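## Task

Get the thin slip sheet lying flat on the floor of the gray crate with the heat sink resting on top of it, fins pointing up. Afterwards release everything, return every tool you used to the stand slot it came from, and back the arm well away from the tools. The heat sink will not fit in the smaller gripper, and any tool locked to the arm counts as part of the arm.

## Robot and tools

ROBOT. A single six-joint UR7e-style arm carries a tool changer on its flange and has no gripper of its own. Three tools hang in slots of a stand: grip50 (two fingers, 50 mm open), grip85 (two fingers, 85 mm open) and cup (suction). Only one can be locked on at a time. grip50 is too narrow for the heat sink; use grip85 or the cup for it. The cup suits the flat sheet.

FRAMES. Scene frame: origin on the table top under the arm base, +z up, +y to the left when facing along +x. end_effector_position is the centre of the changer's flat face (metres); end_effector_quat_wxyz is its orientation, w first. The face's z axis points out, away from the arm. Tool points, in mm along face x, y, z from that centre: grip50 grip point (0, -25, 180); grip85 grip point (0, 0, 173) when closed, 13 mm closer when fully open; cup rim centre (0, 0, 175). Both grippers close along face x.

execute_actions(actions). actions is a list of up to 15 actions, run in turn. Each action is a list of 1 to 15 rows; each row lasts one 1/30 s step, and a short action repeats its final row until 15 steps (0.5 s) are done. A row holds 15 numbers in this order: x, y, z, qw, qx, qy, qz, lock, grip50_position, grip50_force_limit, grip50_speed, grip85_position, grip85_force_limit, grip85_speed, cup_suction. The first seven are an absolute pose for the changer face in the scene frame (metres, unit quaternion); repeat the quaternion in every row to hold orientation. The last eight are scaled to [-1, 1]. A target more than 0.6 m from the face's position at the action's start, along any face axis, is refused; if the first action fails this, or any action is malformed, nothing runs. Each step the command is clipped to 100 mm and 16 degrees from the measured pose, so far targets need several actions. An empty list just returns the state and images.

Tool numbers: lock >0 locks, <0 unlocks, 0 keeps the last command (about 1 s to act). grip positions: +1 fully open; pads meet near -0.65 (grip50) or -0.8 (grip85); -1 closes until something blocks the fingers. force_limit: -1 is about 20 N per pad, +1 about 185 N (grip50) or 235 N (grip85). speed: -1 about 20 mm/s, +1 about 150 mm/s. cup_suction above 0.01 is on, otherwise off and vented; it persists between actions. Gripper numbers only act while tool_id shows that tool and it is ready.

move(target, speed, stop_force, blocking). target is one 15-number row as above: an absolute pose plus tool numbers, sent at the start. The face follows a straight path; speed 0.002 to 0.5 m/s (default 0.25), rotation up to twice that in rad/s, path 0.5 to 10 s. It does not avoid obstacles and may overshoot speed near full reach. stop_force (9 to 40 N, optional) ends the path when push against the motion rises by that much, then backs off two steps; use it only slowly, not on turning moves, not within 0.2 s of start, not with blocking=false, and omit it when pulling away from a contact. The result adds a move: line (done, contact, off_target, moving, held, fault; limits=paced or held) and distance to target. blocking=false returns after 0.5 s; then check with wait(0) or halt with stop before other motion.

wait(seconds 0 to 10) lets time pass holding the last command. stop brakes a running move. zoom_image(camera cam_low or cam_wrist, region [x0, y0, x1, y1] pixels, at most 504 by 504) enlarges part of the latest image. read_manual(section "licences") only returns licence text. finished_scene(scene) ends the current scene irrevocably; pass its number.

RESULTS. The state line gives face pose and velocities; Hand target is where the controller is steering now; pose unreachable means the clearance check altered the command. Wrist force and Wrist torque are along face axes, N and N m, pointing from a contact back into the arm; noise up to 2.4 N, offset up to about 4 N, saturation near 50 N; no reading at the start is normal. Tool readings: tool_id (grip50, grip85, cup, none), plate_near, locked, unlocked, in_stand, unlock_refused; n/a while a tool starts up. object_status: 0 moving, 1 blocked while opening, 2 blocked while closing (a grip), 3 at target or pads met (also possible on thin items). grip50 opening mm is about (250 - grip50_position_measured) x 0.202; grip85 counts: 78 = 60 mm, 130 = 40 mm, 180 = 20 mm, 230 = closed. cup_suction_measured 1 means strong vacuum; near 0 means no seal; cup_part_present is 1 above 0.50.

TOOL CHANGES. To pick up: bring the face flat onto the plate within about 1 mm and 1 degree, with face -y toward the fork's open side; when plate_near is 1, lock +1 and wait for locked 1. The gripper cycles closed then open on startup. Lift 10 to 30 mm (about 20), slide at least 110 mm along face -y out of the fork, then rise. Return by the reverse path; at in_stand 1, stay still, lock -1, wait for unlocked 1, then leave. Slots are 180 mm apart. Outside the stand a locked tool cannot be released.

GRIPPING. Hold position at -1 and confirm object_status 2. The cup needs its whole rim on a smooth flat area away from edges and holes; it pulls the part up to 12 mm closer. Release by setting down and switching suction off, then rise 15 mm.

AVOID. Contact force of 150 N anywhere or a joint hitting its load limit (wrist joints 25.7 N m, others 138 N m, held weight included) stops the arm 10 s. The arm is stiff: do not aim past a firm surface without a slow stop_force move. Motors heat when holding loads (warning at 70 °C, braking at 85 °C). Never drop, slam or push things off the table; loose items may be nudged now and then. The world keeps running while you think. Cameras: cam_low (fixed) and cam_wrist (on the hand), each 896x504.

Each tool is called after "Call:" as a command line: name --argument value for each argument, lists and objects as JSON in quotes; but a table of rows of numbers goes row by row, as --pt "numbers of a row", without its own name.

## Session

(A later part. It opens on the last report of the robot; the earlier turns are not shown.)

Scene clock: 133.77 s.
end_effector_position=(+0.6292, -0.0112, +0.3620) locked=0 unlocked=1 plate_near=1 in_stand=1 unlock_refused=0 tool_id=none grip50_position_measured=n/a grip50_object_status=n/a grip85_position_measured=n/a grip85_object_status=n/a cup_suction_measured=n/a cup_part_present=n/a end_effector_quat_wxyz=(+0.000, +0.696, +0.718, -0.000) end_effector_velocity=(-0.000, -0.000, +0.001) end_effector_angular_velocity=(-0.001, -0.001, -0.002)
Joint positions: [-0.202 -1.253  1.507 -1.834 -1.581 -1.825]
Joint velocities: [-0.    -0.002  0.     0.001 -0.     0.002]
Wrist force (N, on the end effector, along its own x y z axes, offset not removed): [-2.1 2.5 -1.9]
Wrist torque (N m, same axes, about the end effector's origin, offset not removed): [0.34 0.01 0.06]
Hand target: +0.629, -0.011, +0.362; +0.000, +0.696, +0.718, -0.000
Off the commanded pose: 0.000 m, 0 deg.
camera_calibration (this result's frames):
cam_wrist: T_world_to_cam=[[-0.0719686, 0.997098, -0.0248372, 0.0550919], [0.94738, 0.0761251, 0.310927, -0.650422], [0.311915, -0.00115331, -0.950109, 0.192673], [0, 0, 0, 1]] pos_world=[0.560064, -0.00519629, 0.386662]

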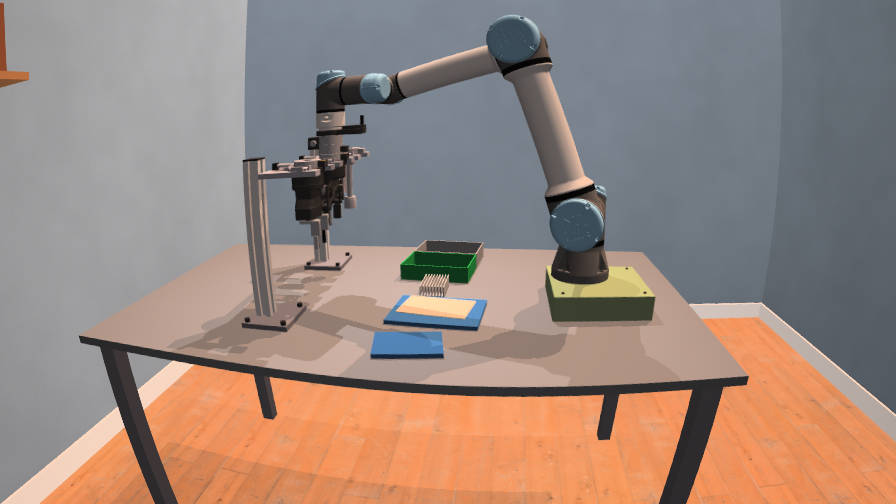

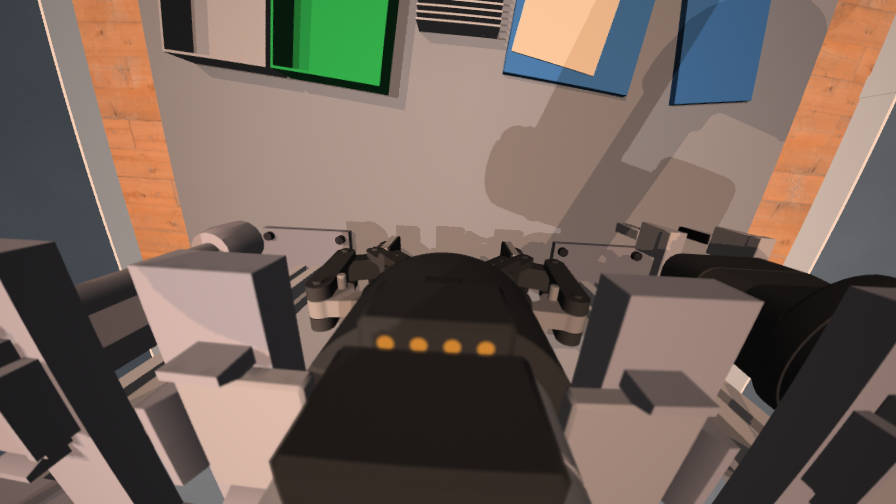

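Call:
move --target '[0.6292,-0.0112,0.381,0,0.6964,0.7176,0,0,1,0,0,1,0,0,0]' --speed 0.05

Call:
move --target '[0.6340,-0.1911,0.381,0,0.6964,0.7176,0,0,1,0,0,1,0,0,0]'

Scene clock: 136.73 s.
end_effector_position=(+0.6292, -0.0112, +0.3808) locked=0 unlocked=1 plate_near=0 in_stand=0 unlock_refused=0 tool_id=none grip50_position_measured=n/a grip50_object_status=n/a grip85_position_measured=n/a grip85_object_status=n/a cup_suction_measured=n/a cup_part_present=n/a end_effector_quat_wxyz=(+0.000, +0.696, +0.718, +0.000) end_effector_velocity=(+0.000, -0.000, +0.002) end_effector_angular_velocity=(+0.001, -0.000, -0.002)
Joint positions: [-0.202 -1.264  1.472 -1.788 -1.581 -1.824]
Joint velocities: [-0.001 -0.001 -0.004  0.005  0.001  0.002]
Wrist force (N, on the end effector, along its own x y z axes, offset not removed): [-2.8 0.4 -2.7]
Wrist torque (N m, same axes, about the end effector's origin, offset not removed): [0.00 0.24 -0.03]
Hand target: +0.629, -0.011, +0.381; +0.000, +0.696, +0.718, +0.000
Off the commanded pose: 0.000 m, 0 deg.
move: done
camera_calibration (this result's frames):
cam_wrist: T_world_to_cam=[[-0.0719683, 0.997098, -0.0248371, 0.0555529], [0.947378, 0.0761249, 0.310934, -0.656255], [0.311923, -0.00115271, -0.950107, 0.210549], [0, 0, 0, 1]] pos_world=[0.560044, -0.00519167, 0.405476]

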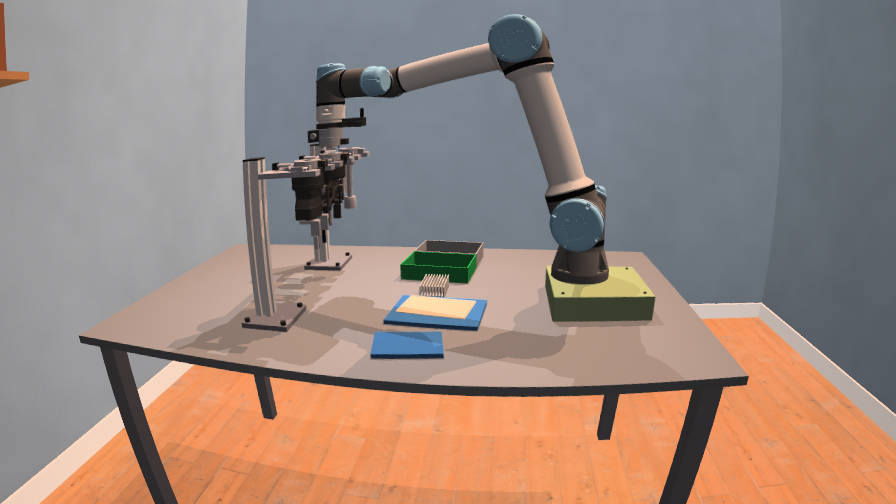

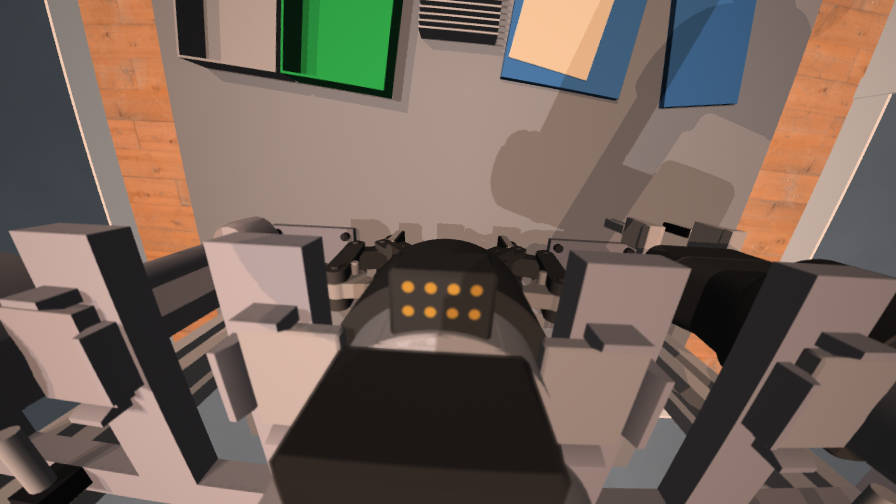

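Scene clock: 138.03 s.
end_effector_position=(+0.6340, -0.1910, +0.3810) locked=0 unlocked=1 plate_near=0 in_stand=0 unlock_refused=0 tool_id=none grip50_position_measured=n/a grip50_object_status=n/a grip85_position_measured=n/a grip85_object_status=n/a cup_suction_measured=n/a cup_part_present=n/a end_effector_quat_wxyz=(+0.000, +0.696, +0.718, -0.000) end_effector_velocity=(+0.001, -0.002, -0.002) end_effector_angular_velocity=(+0.002, +0.002, +0.002)
Joint positions: [-0.468 -1.19   1.365 -1.758 -1.578 -2.091]
Joint velocities: [-0.002  0.005 -0.003  0.001  0.001 -0.004]
Wrist force (N, on the end effector, along its own x y z axes, offset not removed): [-3.4 -0.7 -1.6]
Wrist torque (N m, same axes, about the end effector's origin, offset not removed): [-0.16 0.33 -0.25]
Hand target: +0.634, -0.191, +0.381; +0.000, +0.696, +0.718, -0.000
Off the commanded pose: 0.000 m, 0 deg.
move: done
camera_calibration (this result's frames):
cam_wrist: T_world_to_cam=[[-0.0719661, 0.997081, -0.0255001, 0.235386], [0.947322, 0.0763298, 0.311055, -0.647145], [0.312093, -0.00177146, -0.95005, 0.208814], [0, 0, 0, 1]] pos_world=[0.564825, -0.184933, 0.405684]

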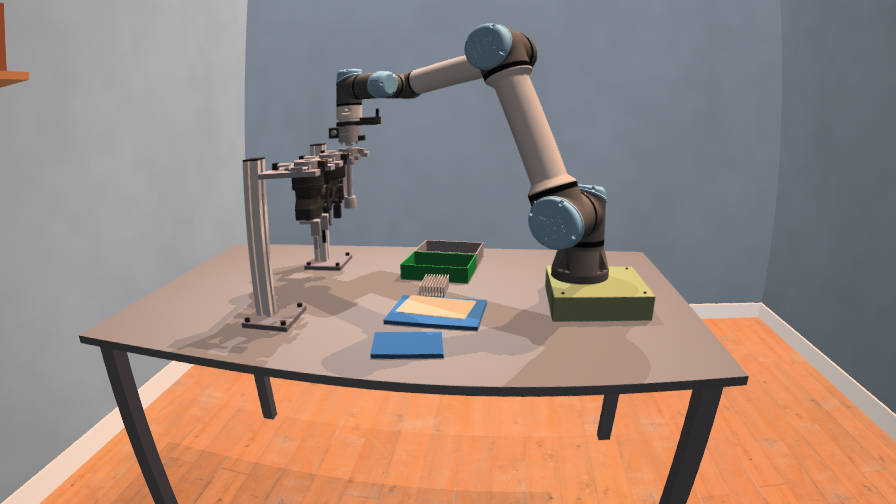

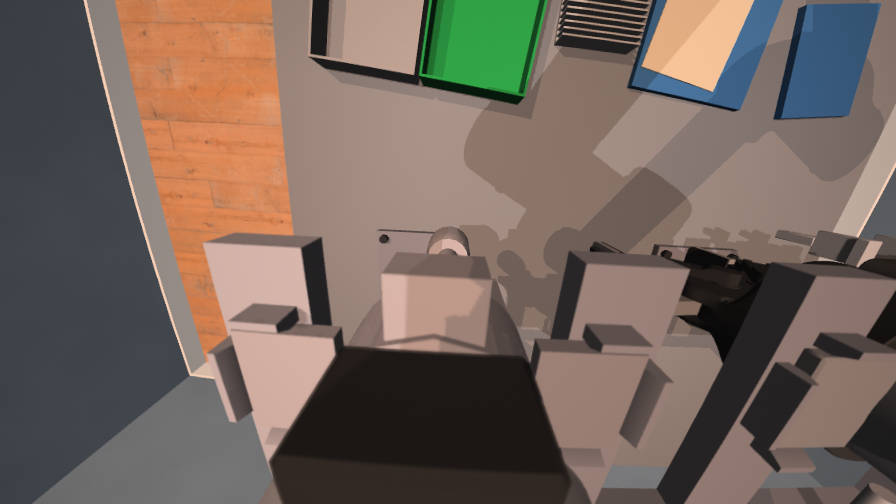

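Call:
move --target '[0.6348,-0.1923,0.375,0,0.6964,0.7176,0,0,1,0,0,1,0,0,0]' --speed 0.02

Call:
move --target '[0.6348,-0.1923,0.34,0,0.6964,0.7176,0,0,1,0,0,1,0,0,0]' --speed 0.005 --stop_force 15

Scene clock: 141.47 s.
end_effector_position=(+0.6348, -0.1923, +0.3752) locked=0 unlocked=1 plate_near=0 in_stand=0 unlock_refused=0 tool_id=none grip50_position_measured=n/a grip50_object_status=n/a grip85_position_measured=n/a grip85_object_status=n/a cup_suction_measured=n/a cup_part_present=n/a end_effector_quat_wxyz=(+0.000, +0.696, +0.718, -0.000) end_effector_velocity=(-0.000, -0.000, -0.001) end_effector_angular_velocity=(-0.002, -0.001, +0.001)
Joint positions: [-0.469 -1.184  1.373 -1.77  -1.578 -2.092]
Joint velocities: [-0.    -0.     0.002 -0.004 -0.001 -0.001]
Wrist force (N, on the end effector, along its own x y z axes, offset not removed): [-2.6 -0.3 -1.0]
Wrist torque (N m, same axes, about the end effector's origin, offset not removed): [-0.01 0.09 0.20]
Hand target: +0.635, -0.192, +0.375; +0.000, +0.696, +0.718, -0.000
Off the commanded pose: 0.000 m, 0 deg.
move: done
camera_calibration (this result's frames):
cam_wrist: T_world_to_cam=[[-0.0719691, 0.997097, -0.0248453, 0.236363], [0.947383, 0.0761281, 0.310918, -0.646017], [0.311907, -0.00116156, -0.950112, 0.203244], [0, 0, 0, 1]] pos_world=[0.565643, -0.186261, 0.399835]

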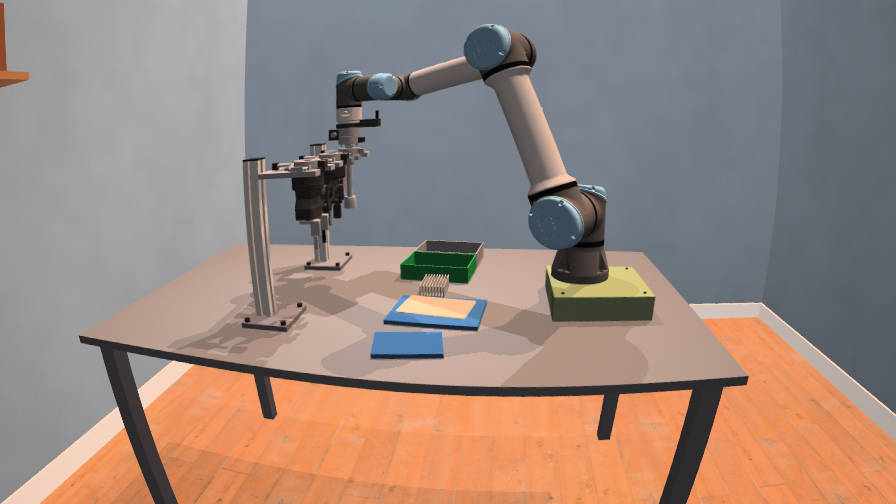

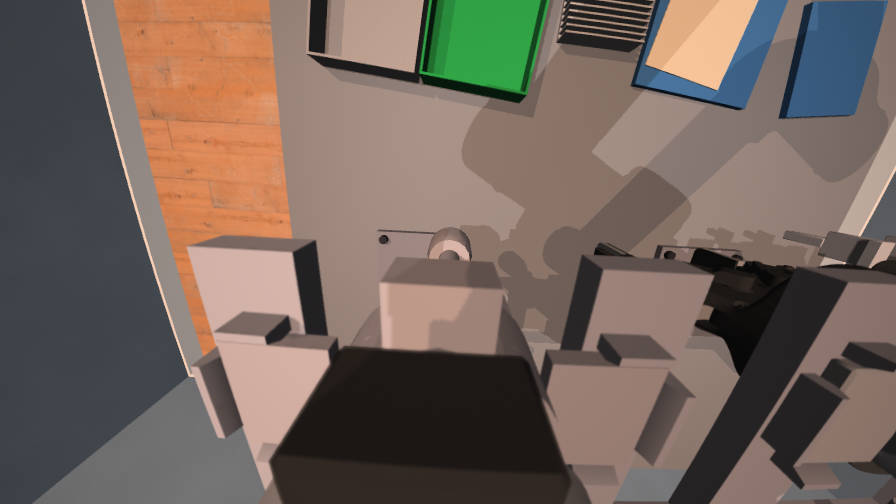

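Scene clock: 144.63 s.
end_effector_position=(+0.6348, -0.1923, +0.3613) locked=0 unlocked=1 plate_near=1 in_stand=1 unlock_refused=0 tool_id=none grip50_position_measured=n/a grip50_object_status=n/a grip85_position_measured=n/a grip85_object_status=n/a cup_suction_measured=n/a cup_part_present=n/a end_effector_quat_wxyz=(+0.000, +0.696, +0.718, +0.000) end_effector_velocity=(-0.000, -0.000, +0.000) end_effector_angular_velocity=(+0.001, +0.004, +0.001)
Joint positions: [-0.469 -1.177  1.399 -1.804 -1.578 -2.092]
Joint velocities: [-0.     0.001 -0.003  0.007 -0.001 -0.001]
Wrist force (N, on the end effector, along its own x y z axes, offset not removed): [-1.7 -2.3 -29.8]
Wrist torque (N m, same axes, about the end effector's origin, offset not removed): [-0.79 -0.04 -0.04]
Hand target: +0.635, -0.192, +0.361; +0.000, +0.696, +0.718, +0.000
Off the commanded pose: 0.021 m, 0 deg.
move: contact
camera_calibration (this result's frames):
cam_wrist: T_world_to_cam=[[-0.0719698, 0.997093, -0.0250013, 0.23611], [0.947275, 0.0761779, 0.311236, -0.641784], [0.312235, -0.00128356, -0.950004, 0.189747], [0, 0, 0, 1]] pos_world=[0.565692, -0.186291, 0.38591]

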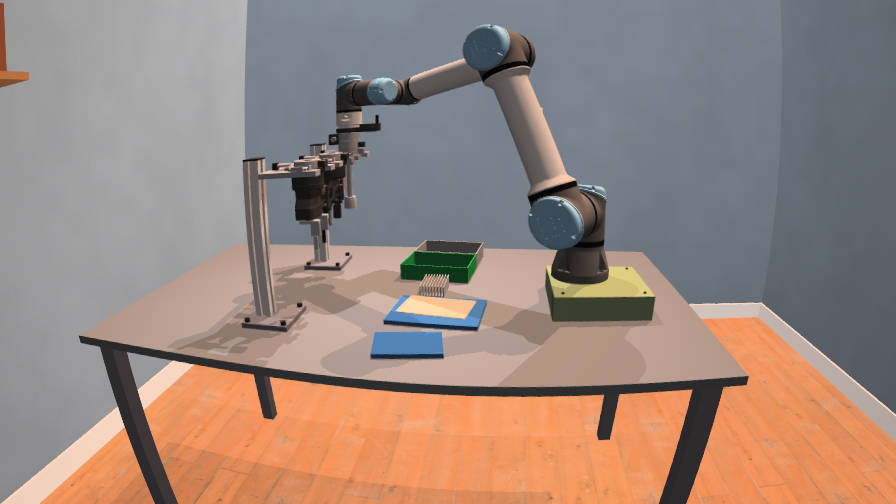

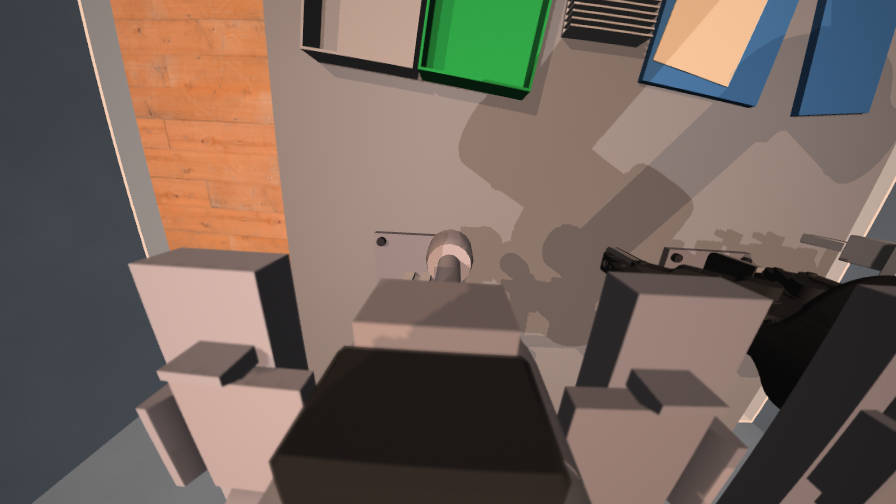

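Call:
execute_actions --actions '[[[0.6348,-0.1923,0.3616,0,0.6964,0.7176,0,1,1,0,0,1,0,0,0]],[[0.6348,-0.1923,0.3616,0,0.6964,0.7176,0,1,1,0,0,1,0,0,0]],[[0.6348,-0.1923,0.3616,0,0.6964,0.7176,0,1,1,0,0,1,0,0,0]]]'

Call:
move --target '[0.6343,-0.1915,0.381,0,0.6964,0.7176,0,0,1,0,0,1,0,0,0]' --speed 0.04

Call:
move --target '[0.495,-0.1957,0.381,0,0.6964,0.7176,0,0,1,0,0,1,0,0,0]' --speed 0.12

Call:
move --target '[0.349,0.115,0.24,0,0.9964,-0.0849,0,0,1,0,0,1,0,0,0]' --speed 0.4

Scene clock: 153.63 s.
end_effector_position=(+0.6348, -0.1923, +0.3616) locked=1 unlocked=0 plate_near=1 in_stand=1 unlock_refused=0 tool_id=cup grip50_position_measured=n/a grip50_object_status=n/a grip85_position_measured=n/a grip85_object_status=n/a cup_suction_measured=n/a cup_part_present=n/a end_effector_quat_wxyz=(+0.000, +0.696, +0.718, -0.000) end_effector_velocity=(-0.000, +0.000, +0.000) end_effector_angular_velocity=(-0.000, +0.000, +0.001)
Joint positions: [-0.469 -1.177  1.398 -1.802 -1.578 -2.092]
Joint velocities: [ 0.    -0.001 -0.     0.001 -0.    -0.001]
Wrist force (N, on the end effector, along its own x y z axes, offset not removed): [-3.8 1.0 -16.7]
Wrist torque (N m, same axes, about the end effector's origin, offset not removed): [-0.29 -0.56 -0.16]
Hand target: +0.635, -0.192, +0.362; -0.000, +0.696, +0.718, -0.000
Off the commanded pose: 0.000 m, 0 deg.
camera_calibration (this result's frames):
cam_wrist: T_world_to_cam=[[-0.07196, 0.997097, -0.0249017, 0.236078], [0.947378, 0.0761371, 0.310932, -0.64182], [0.311926, -0.00121656, -0.950106, 0.190348], [0, 0, 0, 1]] pos_world=[0.56566, -0.186295, 0.386293]

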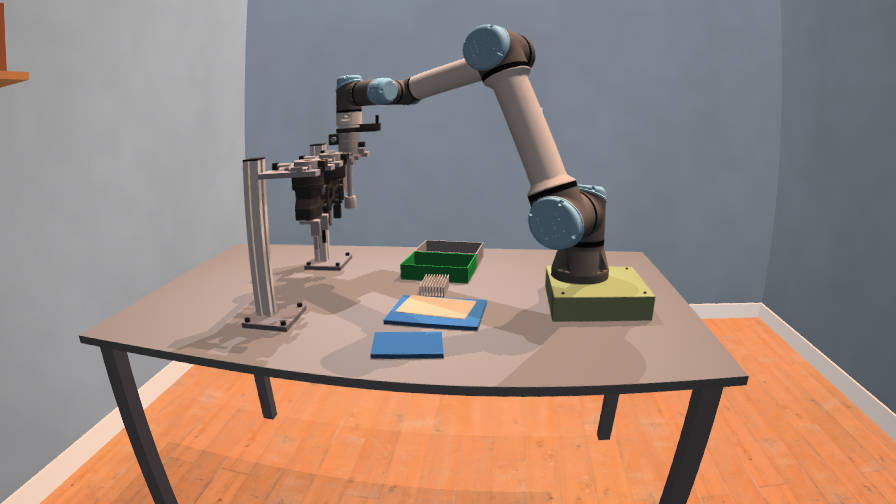

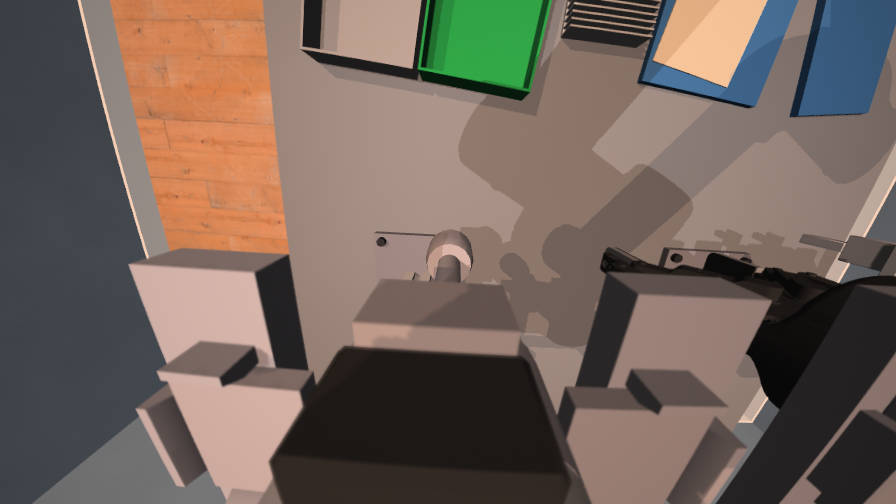

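Scene clock: 154.47 s.
end_effector_position=(+0.6343, -0.1915, +0.3808) locked=1 unlocked=0 plate_near=1 in_stand=0 unlock_refused=0 tool_id=cup grip50_position_measured=n/a grip50_object_status=n/a grip85_position_measured=n/a grip85_object_status=n/a cup_suction_measured=0.00 cup_part_present=0 end_effector_quat_wxyz=(+0.000, +0.696, +0.718, -0.000) end_effector_velocity=(-0.000, -0.000, +0.002) end_effector_angular_velocity=(+0.001, -0.001, -0.000)
Joint positions: [-0.468 -1.188  1.364 -1.757 -1.578 -2.091]
Joint velocities: [-0.001 -0.001 -0.004  0.005  0.002 -0.001]
Wrist force (N, on the end effector, along its own x y z axes, offset not removed): [-1.9 4.6 -3.8]
Wrist torque (N m, same axes, about the end effector's origin, offset not removed): [0.25 -0.06 0.07]
Hand target: +0.634, -0.191, +0.381; +0.000, +0.696, +0.718, +0.000
Off the commanded pose: 0.000 m, 0 deg.
move: done
camera_calibration (this result's frames):
cam_wrist: T_world_to_cam=[[-0.0719695, 0.997097, -0.0248727, 0.235719], [0.947386, 0.076137, 0.310906, -0.647356], [0.311898, -0.00118824, -0.950115, 0.208764], [0, 0, 0, 1]] pos_world=[0.565148, -0.185498, 0.40548]

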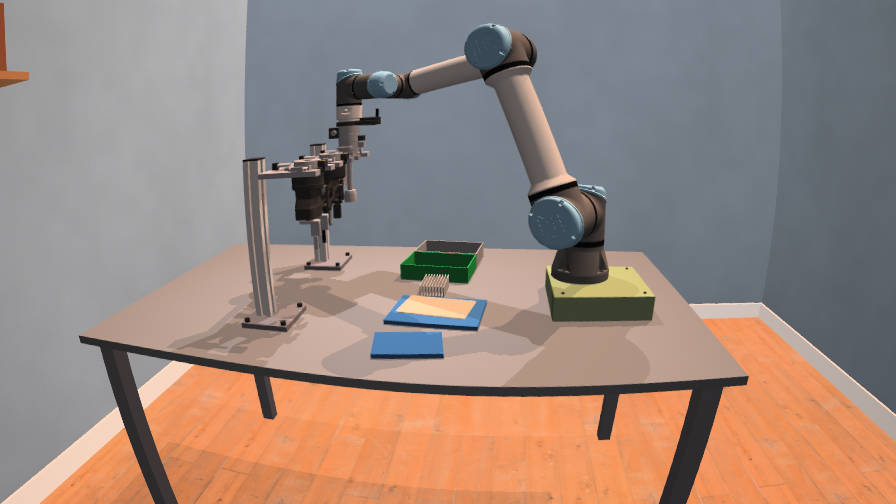

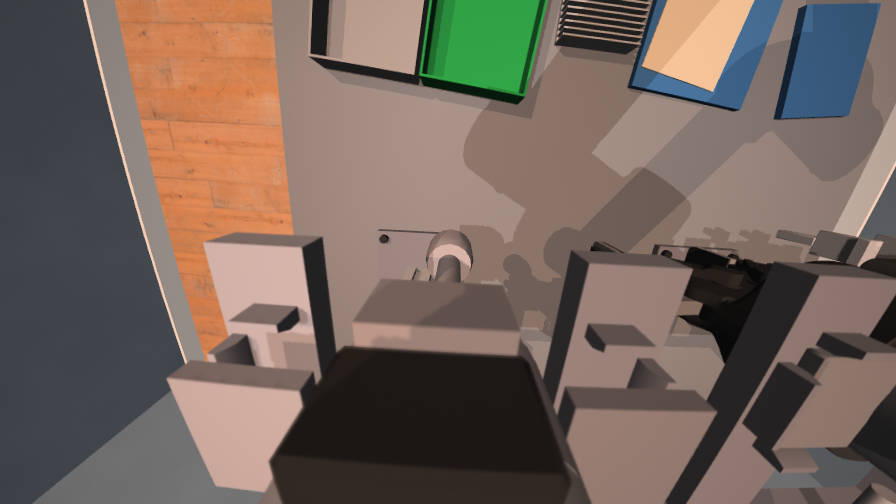

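Scene clock: 156.10 s.
end_effector_position=(+0.4952, -0.1956, +0.3808) locked=1 unlocked=0 plate_near=1 in_stand=0 unlock_refused=0 tool_id=cup grip50_position_measured=n/a grip50_object_status=n/a grip85_position_measured=n/a grip85_object_status=n/a cup_suction_measured=0.00 cup_part_present=0 end_effector_quat_wxyz=(+0.000, +0.696, +0.718, -0.000) end_effector_velocity=(-0.002, +0.001, +0.002) end_effector_angular_velocity=(-0.001, -0.003, +0.001)
Joint positions: [-0.602 -1.497  1.752 -1.838 -1.577 -2.225]
Joint velocities: [-0.002 -0.007  0.005 -0.001  0.001 -0.003]
Wrist force (N, on the end effector, along its own x y z axes, offset not removed): [-0.4 1.3 -1.6]
Wrist torque (N m, same axes, about the end effector's origin, offset not removed): [0.01 0.12 -0.14]
Hand target: +0.495, -0.196, +0.381; +0.000, +0.696, +0.718, -0.000
Off the commanded pose: 0.000 m, 0 deg.
move: done
camera_calibration (this result's frames):
cam_wrist: T_world_to_cam=[[-0.0719642, 0.99709, -0.0251512, 0.229909], [0.947386, 0.0762188, 0.310886, -0.515257], [0.311898, -0.00145528, -0.950114, 0.252085], [0, 0, 0, 1]] pos_world=[0.426068, -0.1896, 0.405478]

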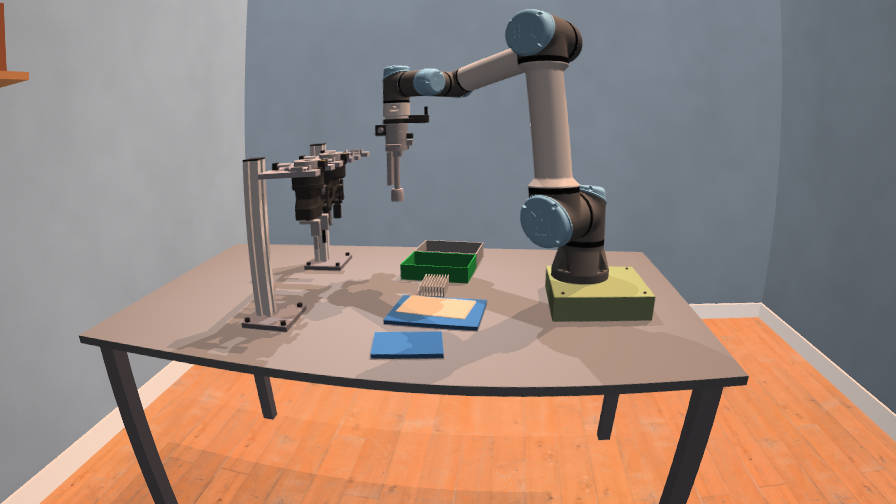

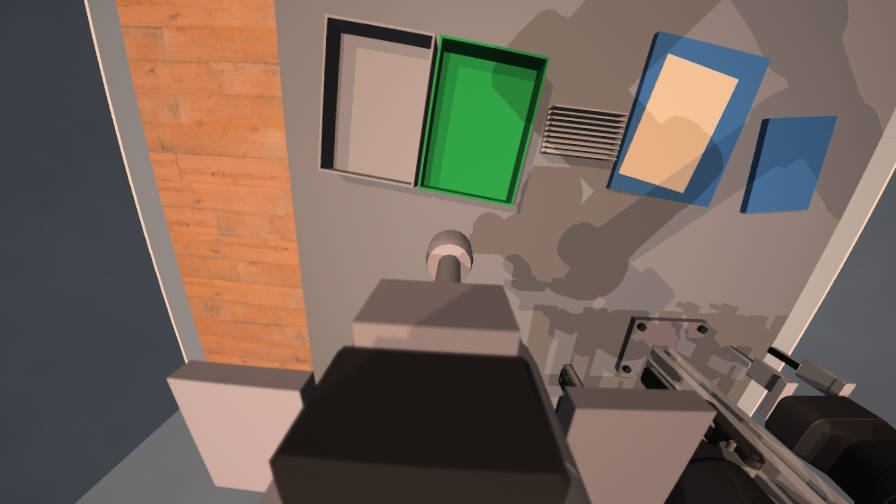

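Scene clock: 158.90 s.
end_effector_position=(+0.3491, +0.1149, +0.2399) locked=1 unlocked=0 plate_near=1 in_stand=0 unlock_refused=0 tool_id=cup grip50_position_measured=n/a grip50_object_status=n/a grip85_position_measured=n/a grip85_object_status=n/a cup_suction_measured=0.00 cup_part_present=0 end_effector_quat_wxyz=(-0.001, +0.996, -0.084, -0.000) end_effector_velocity=(-0.000, +0.001, -0.000) end_effector_angular_velocity=(-0.002, -0.000, -0.011)
Joint positions: [-0.021 -1.733  2.39  -2.233 -1.58   0.126]
Joint velocities: [ 0.005  0.001  0.001 -0.002 -0.002  0.016]
Wrist force (N, on the end effector, along its own x y z axes, offset not removed): [3.3 0.0 -2.8]
Wrist torque (N m, same axes, about the end effector's origin, offset not removed): [0.01 -0.07 -0.05]
Hand target: +0.349, +0.115, +0.240; -0.001, +0.996, -0.085, -0.000
Off the commanded pose: 0.000 m, 0 deg.
move: done
camera_calibration (this result's frames):
cam_wrist: T_world_to_cam=[[0.991641, -0.126493, -0.0254587, -0.335913], [-0.112504, -0.944248, 0.309418, 0.130905], [-0.0631786, -0.303967, -0.950585, 0.330008], [0, 0, 0, 1]] pos_world=[0.368681, 0.181428, 0.264645]

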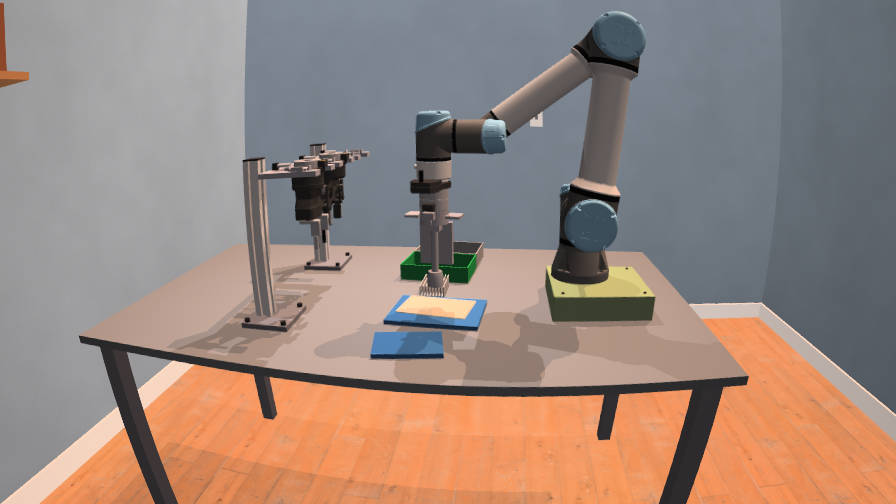

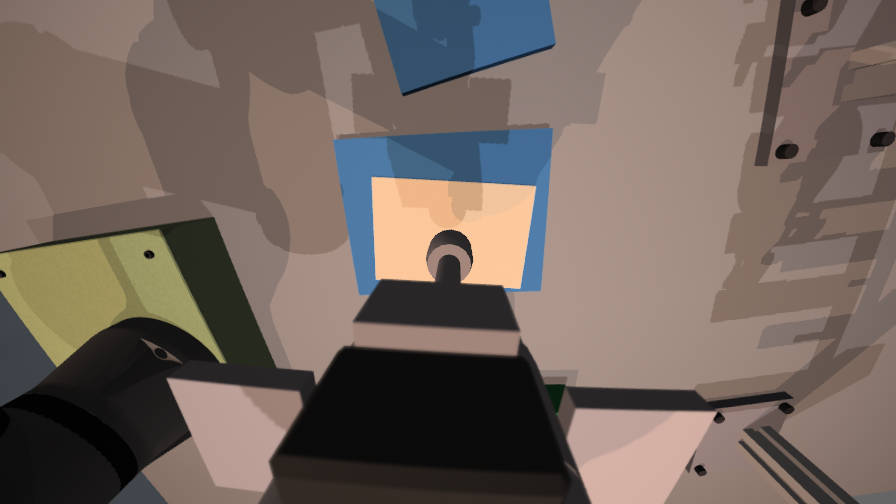

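Call:
move --target '[0.349,0.115,0.2,0,0.9964,-0.0849,0,0,1,0,0,1,0,0,1]' --speed 0.1

Call:
move --target '[0.349,0.115,0.175,0,0.9964,-0.0849,0,0,1,0,0,1,0,0,1]' --speed 0.01 --stop_force 9

Call:
move --target '[0.349,0.115,0.27,0,0.9964,-0.0849,0,0,1,0,0,1,0,0,1]' --speed 0.1

Call:
move --target '[0.359,-0.3036,0.25,0,0.99875,-0.05,0,0,1,0,0,1,0,0,1]' --speed 0.25

Scene clock: 165.57 s.
end_effector_position=(+0.3490, +0.1150, +0.2002) locked=1 unlocked=0 plate_near=1 in_stand=0 unlock_refused=0 tool_id=cup grip50_position_measured=n/a grip50_object_status=n/a grip85_position_measured=n/a grip85_object_status=n/a cup_suction_measured=0.00 cup_part_present=0 end_effector_quat_wxyz=(-0.000, +0.996, -0.085, -0.000) end_effector_velocity=(+0.000, +0.000, -0.002) end_effector_angular_velocity=(+0.000, +0.001, -0.000)
Joint positions: [-0.021 -1.639  2.447 -2.386 -1.582  0.127]
Joint velocities: [ 0.001  0.006  0.002 -0.006  0.     0.001]
Wrist force (N, on the end effector, along its own x y z axes, offset not removed): [1.2 1.1 -3.2]
Wrist torque (N m, same axes, about the end effector's origin, offset not removed): [-0.07 -0.15 0.07]
Hand target: +0.349, +0.115, +0.200; -0.000, +0.996, -0.085, -0.000
Off the commanded pose: 0.000 m, 0 deg.
move: done
camera_calibration (this result's frames):
cam_wrist: T_world_to_cam=[[0.991531, -0.127465, -0.0248734, -0.336768], [-0.113508, -0.943634, 0.310918, 0.143251], [-0.0631027, -0.305462, -0.950111, 0.292323], [0, 0, 0, 1]] pos_world=[0.368622, 0.181543, 0.224823]

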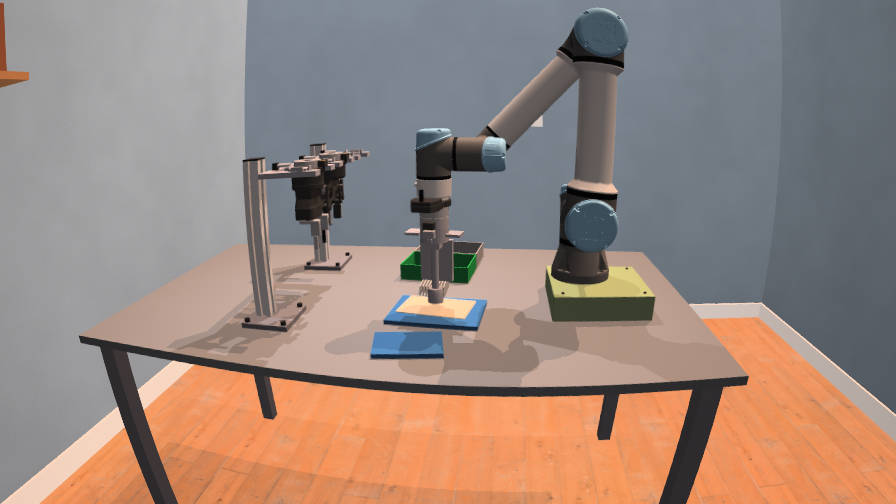

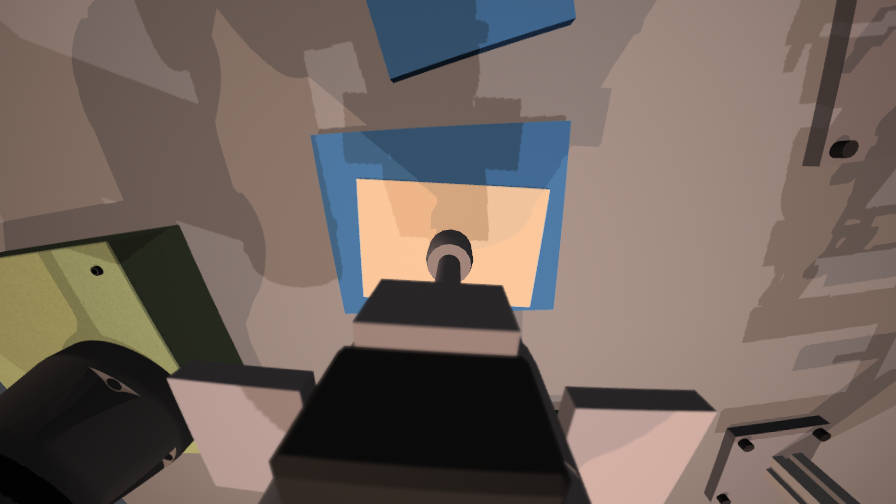

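Scene clock: 168.30 s.
end_effector_position=(+0.3490, +0.1150, +0.1752) locked=1 unlocked=0 plate_near=1 in_stand=0 unlock_refused=0 tool_id=cup grip50_position_measured=n/a grip50_object_status=n/a grip85_position_measured=n/a grip85_object_status=n/a cup_suction_measured=0.96 cup_part_present=1 end_effector_quat_wxyz=(-0.000, +0.996, -0.085, -0.000) end_effector_velocity=(+0.000, -0.000, -0.001) end_effector_angular_velocity=(-0.001, -0.001, +0.001)
Joint positions: [-0.022 -1.567  2.478 -2.488 -1.582  0.126]
Joint velocities: [-0.001  0.004  0.002 -0.007 -0.001 -0.001]
Wrist force (N, on the end effector, along its own x y z axes, offset not removed): [-3.1 0.9 -5.4]
Wrist torque (N m, same axes, about the end effector's origin, offset not removed): [0.02 0.28 0.01]
Hand target: +0.349, +0.115, +0.175; +0.000, +0.996, -0.085, -0.000
Off the commanded pose: 0.000 m, 0 deg.
move: done
camera_calibration (this result's frames):
cam_wrist: T_world_to_cam=[[0.991522, -0.127543, -0.0248353, -0.33739], [-0.113594, -0.943622, 0.310923, 0.151071], [-0.0630913, -0.305466, -0.950111, 0.26858], [0, 0, 0, 1]] pos_world=[0.368635, 0.181564, 0.19983]

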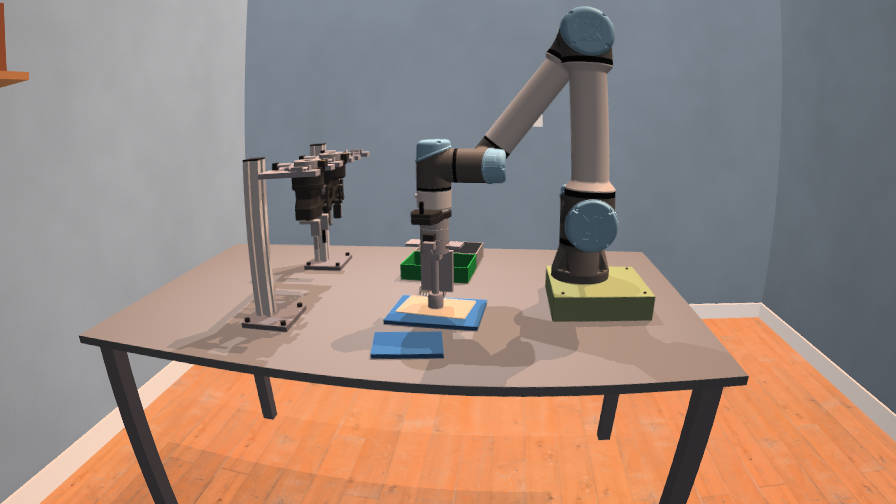

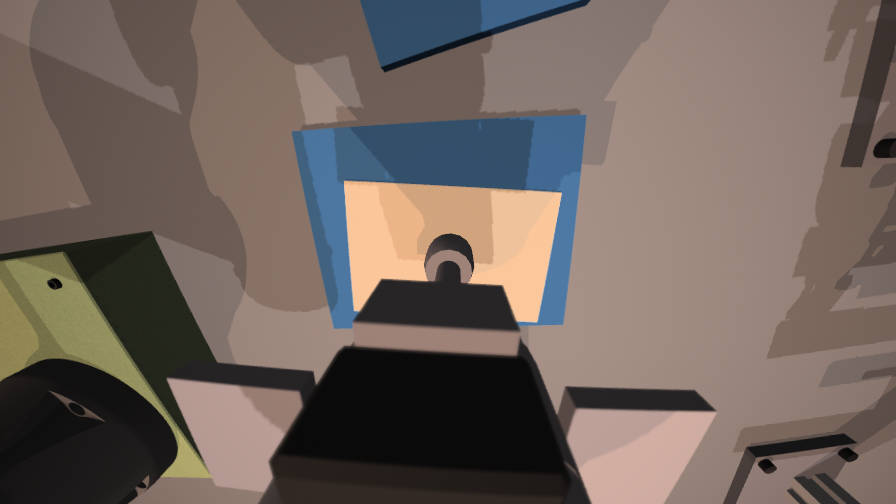

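Scene clock: 169.70 s.
end_effector_position=(+0.3489, +0.1150, +0.2698) locked=1 unlocked=0 plate_near=1 in_stand=0 unlock_refused=0 tool_id=cup grip50_position_measured=n/a grip50_object_status=n/a grip85_position_measured=n/a grip85_object_status=n/a cup_suction_measured=0.96 cup_part_present=1 end_effector_quat_wxyz=(+0.000, +0.996, -0.085, +0.000) end_effector_velocity=(-0.000, -0.000, +0.002) end_effector_angular_velocity=(-0.001, +0.000, -0.002)
Joint positions: [-0.019 -1.791  2.34  -2.127 -1.582  0.129]
Joint velocities: [-0.001 -0.004 -0.003  0.007 -0.001  0.001]
Wrist force (N, on the end effector, along its own x y z axes, offset not removed): [-2.6 -2.3 -1.5]
Wrist torque (N m, same axes, about the end effector's origin, offset not removed): [-0.13 0.19 -0.06]
Hand target: +0.349, +0.115, +0.270; -0.000, +0.996, -0.085, -0.000
Off the commanded pose: 0.000 m, 0 deg.
move: done
camera_calibration (this result's frames):
cam_wrist: T_world_to_cam=[[0.991513, -0.127628, -0.0247741, -0.334968], [-0.11369, -0.943593, 0.310979, 0.12168], [-0.0630663, -0.305523, -0.950094, 0.358473], [0, 0, 0, 1]] pos_world=[0.368566, 0.181586, 0.294445]

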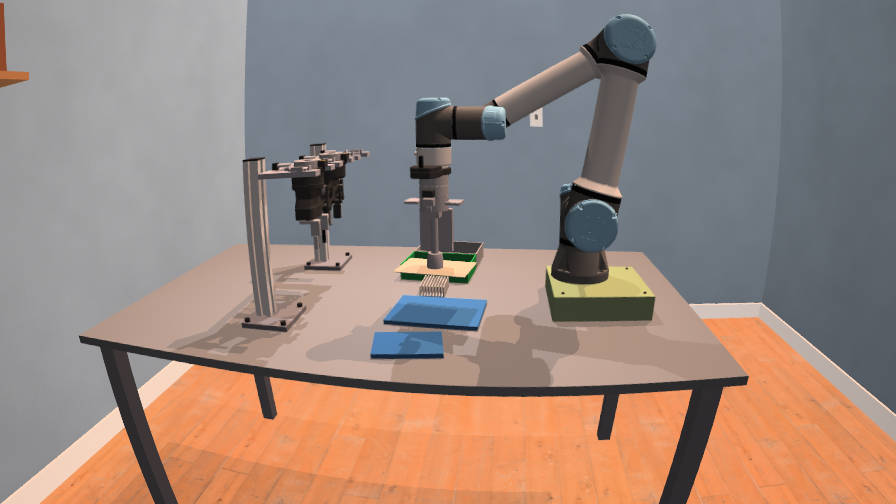

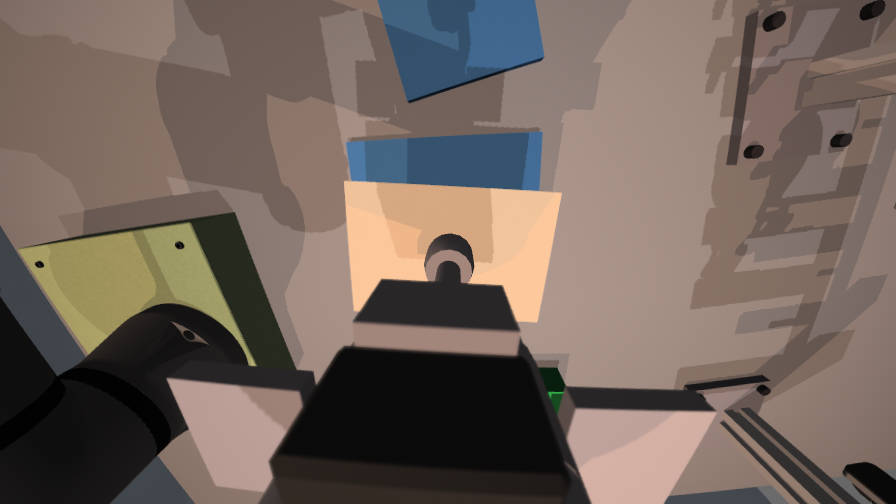

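Scene clock: 171.97 s.
end_effector_position=(+0.3590, -0.3035, +0.2502) locked=1 unlocked=0 plate_near=1 in_stand=0 unlock_refused=0 tool_id=cup grip50_position_measured=n/a grip50_object_status=n/a grip85_position_measured=n/a grip85_object_status=n/a cup_suction_measured=0.96 cup_part_present=1 end_effector_quat_wxyz=(+0.001, +0.999, -0.050, +0.000) end_effector_velocity=(+0.000, -0.002, +0.000) end_effector_angular_velocity=(-0.001, +0.000, +0.002)
Joint positions: [-0.966 -1.504  2.13  -2.212 -1.573 -0.888]
Joint velocities: [-0.002  0.003 -0.004 -0.    -0.001 -0.004]
Wrist force (N, on the end effector, along its own x y z axes, offset not removed): [-2.0 2.0 -5.9]
Wrist torque (N m, same axes, about the end effector's origin, offset not removed): [0.12 0.12 0.02]
Hand target: +0.359, -0.304, +0.250; +0.001, +0.999, -0.050, +0.000
Off the commanded pose: 0.000 m, 0 deg.
move: done
camera_calibration (this result's frames):
cam_wrist: T_world_to_cam=[[0.998019, -0.0579869, -0.0244109, -0.380128], [-0.0474509, -0.948515, 0.313159, -0.291816], [-0.0413132, -0.31138, -0.949387, 0.202838], [0, 0, 0, 1]] pos_world=[0.373908, -0.235675, 0.274677]

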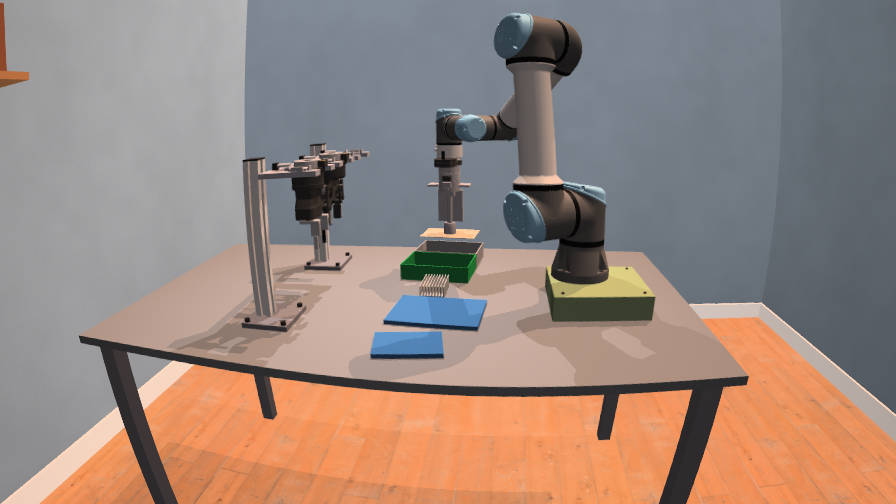

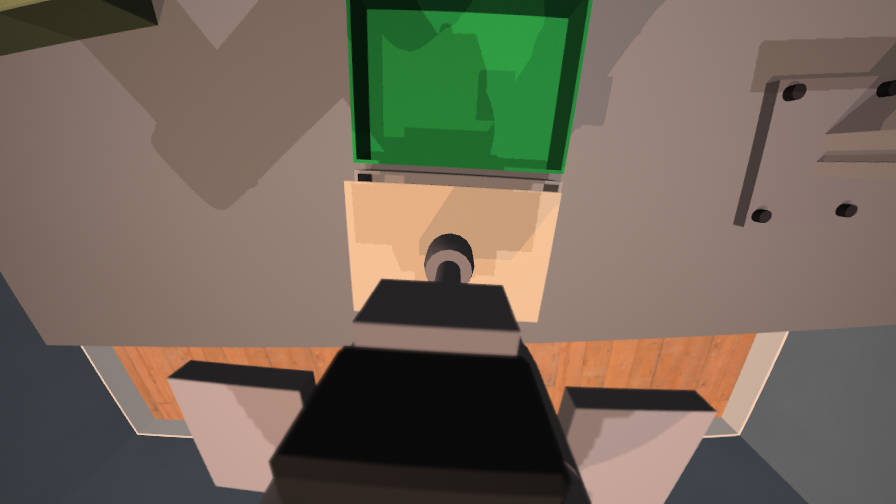

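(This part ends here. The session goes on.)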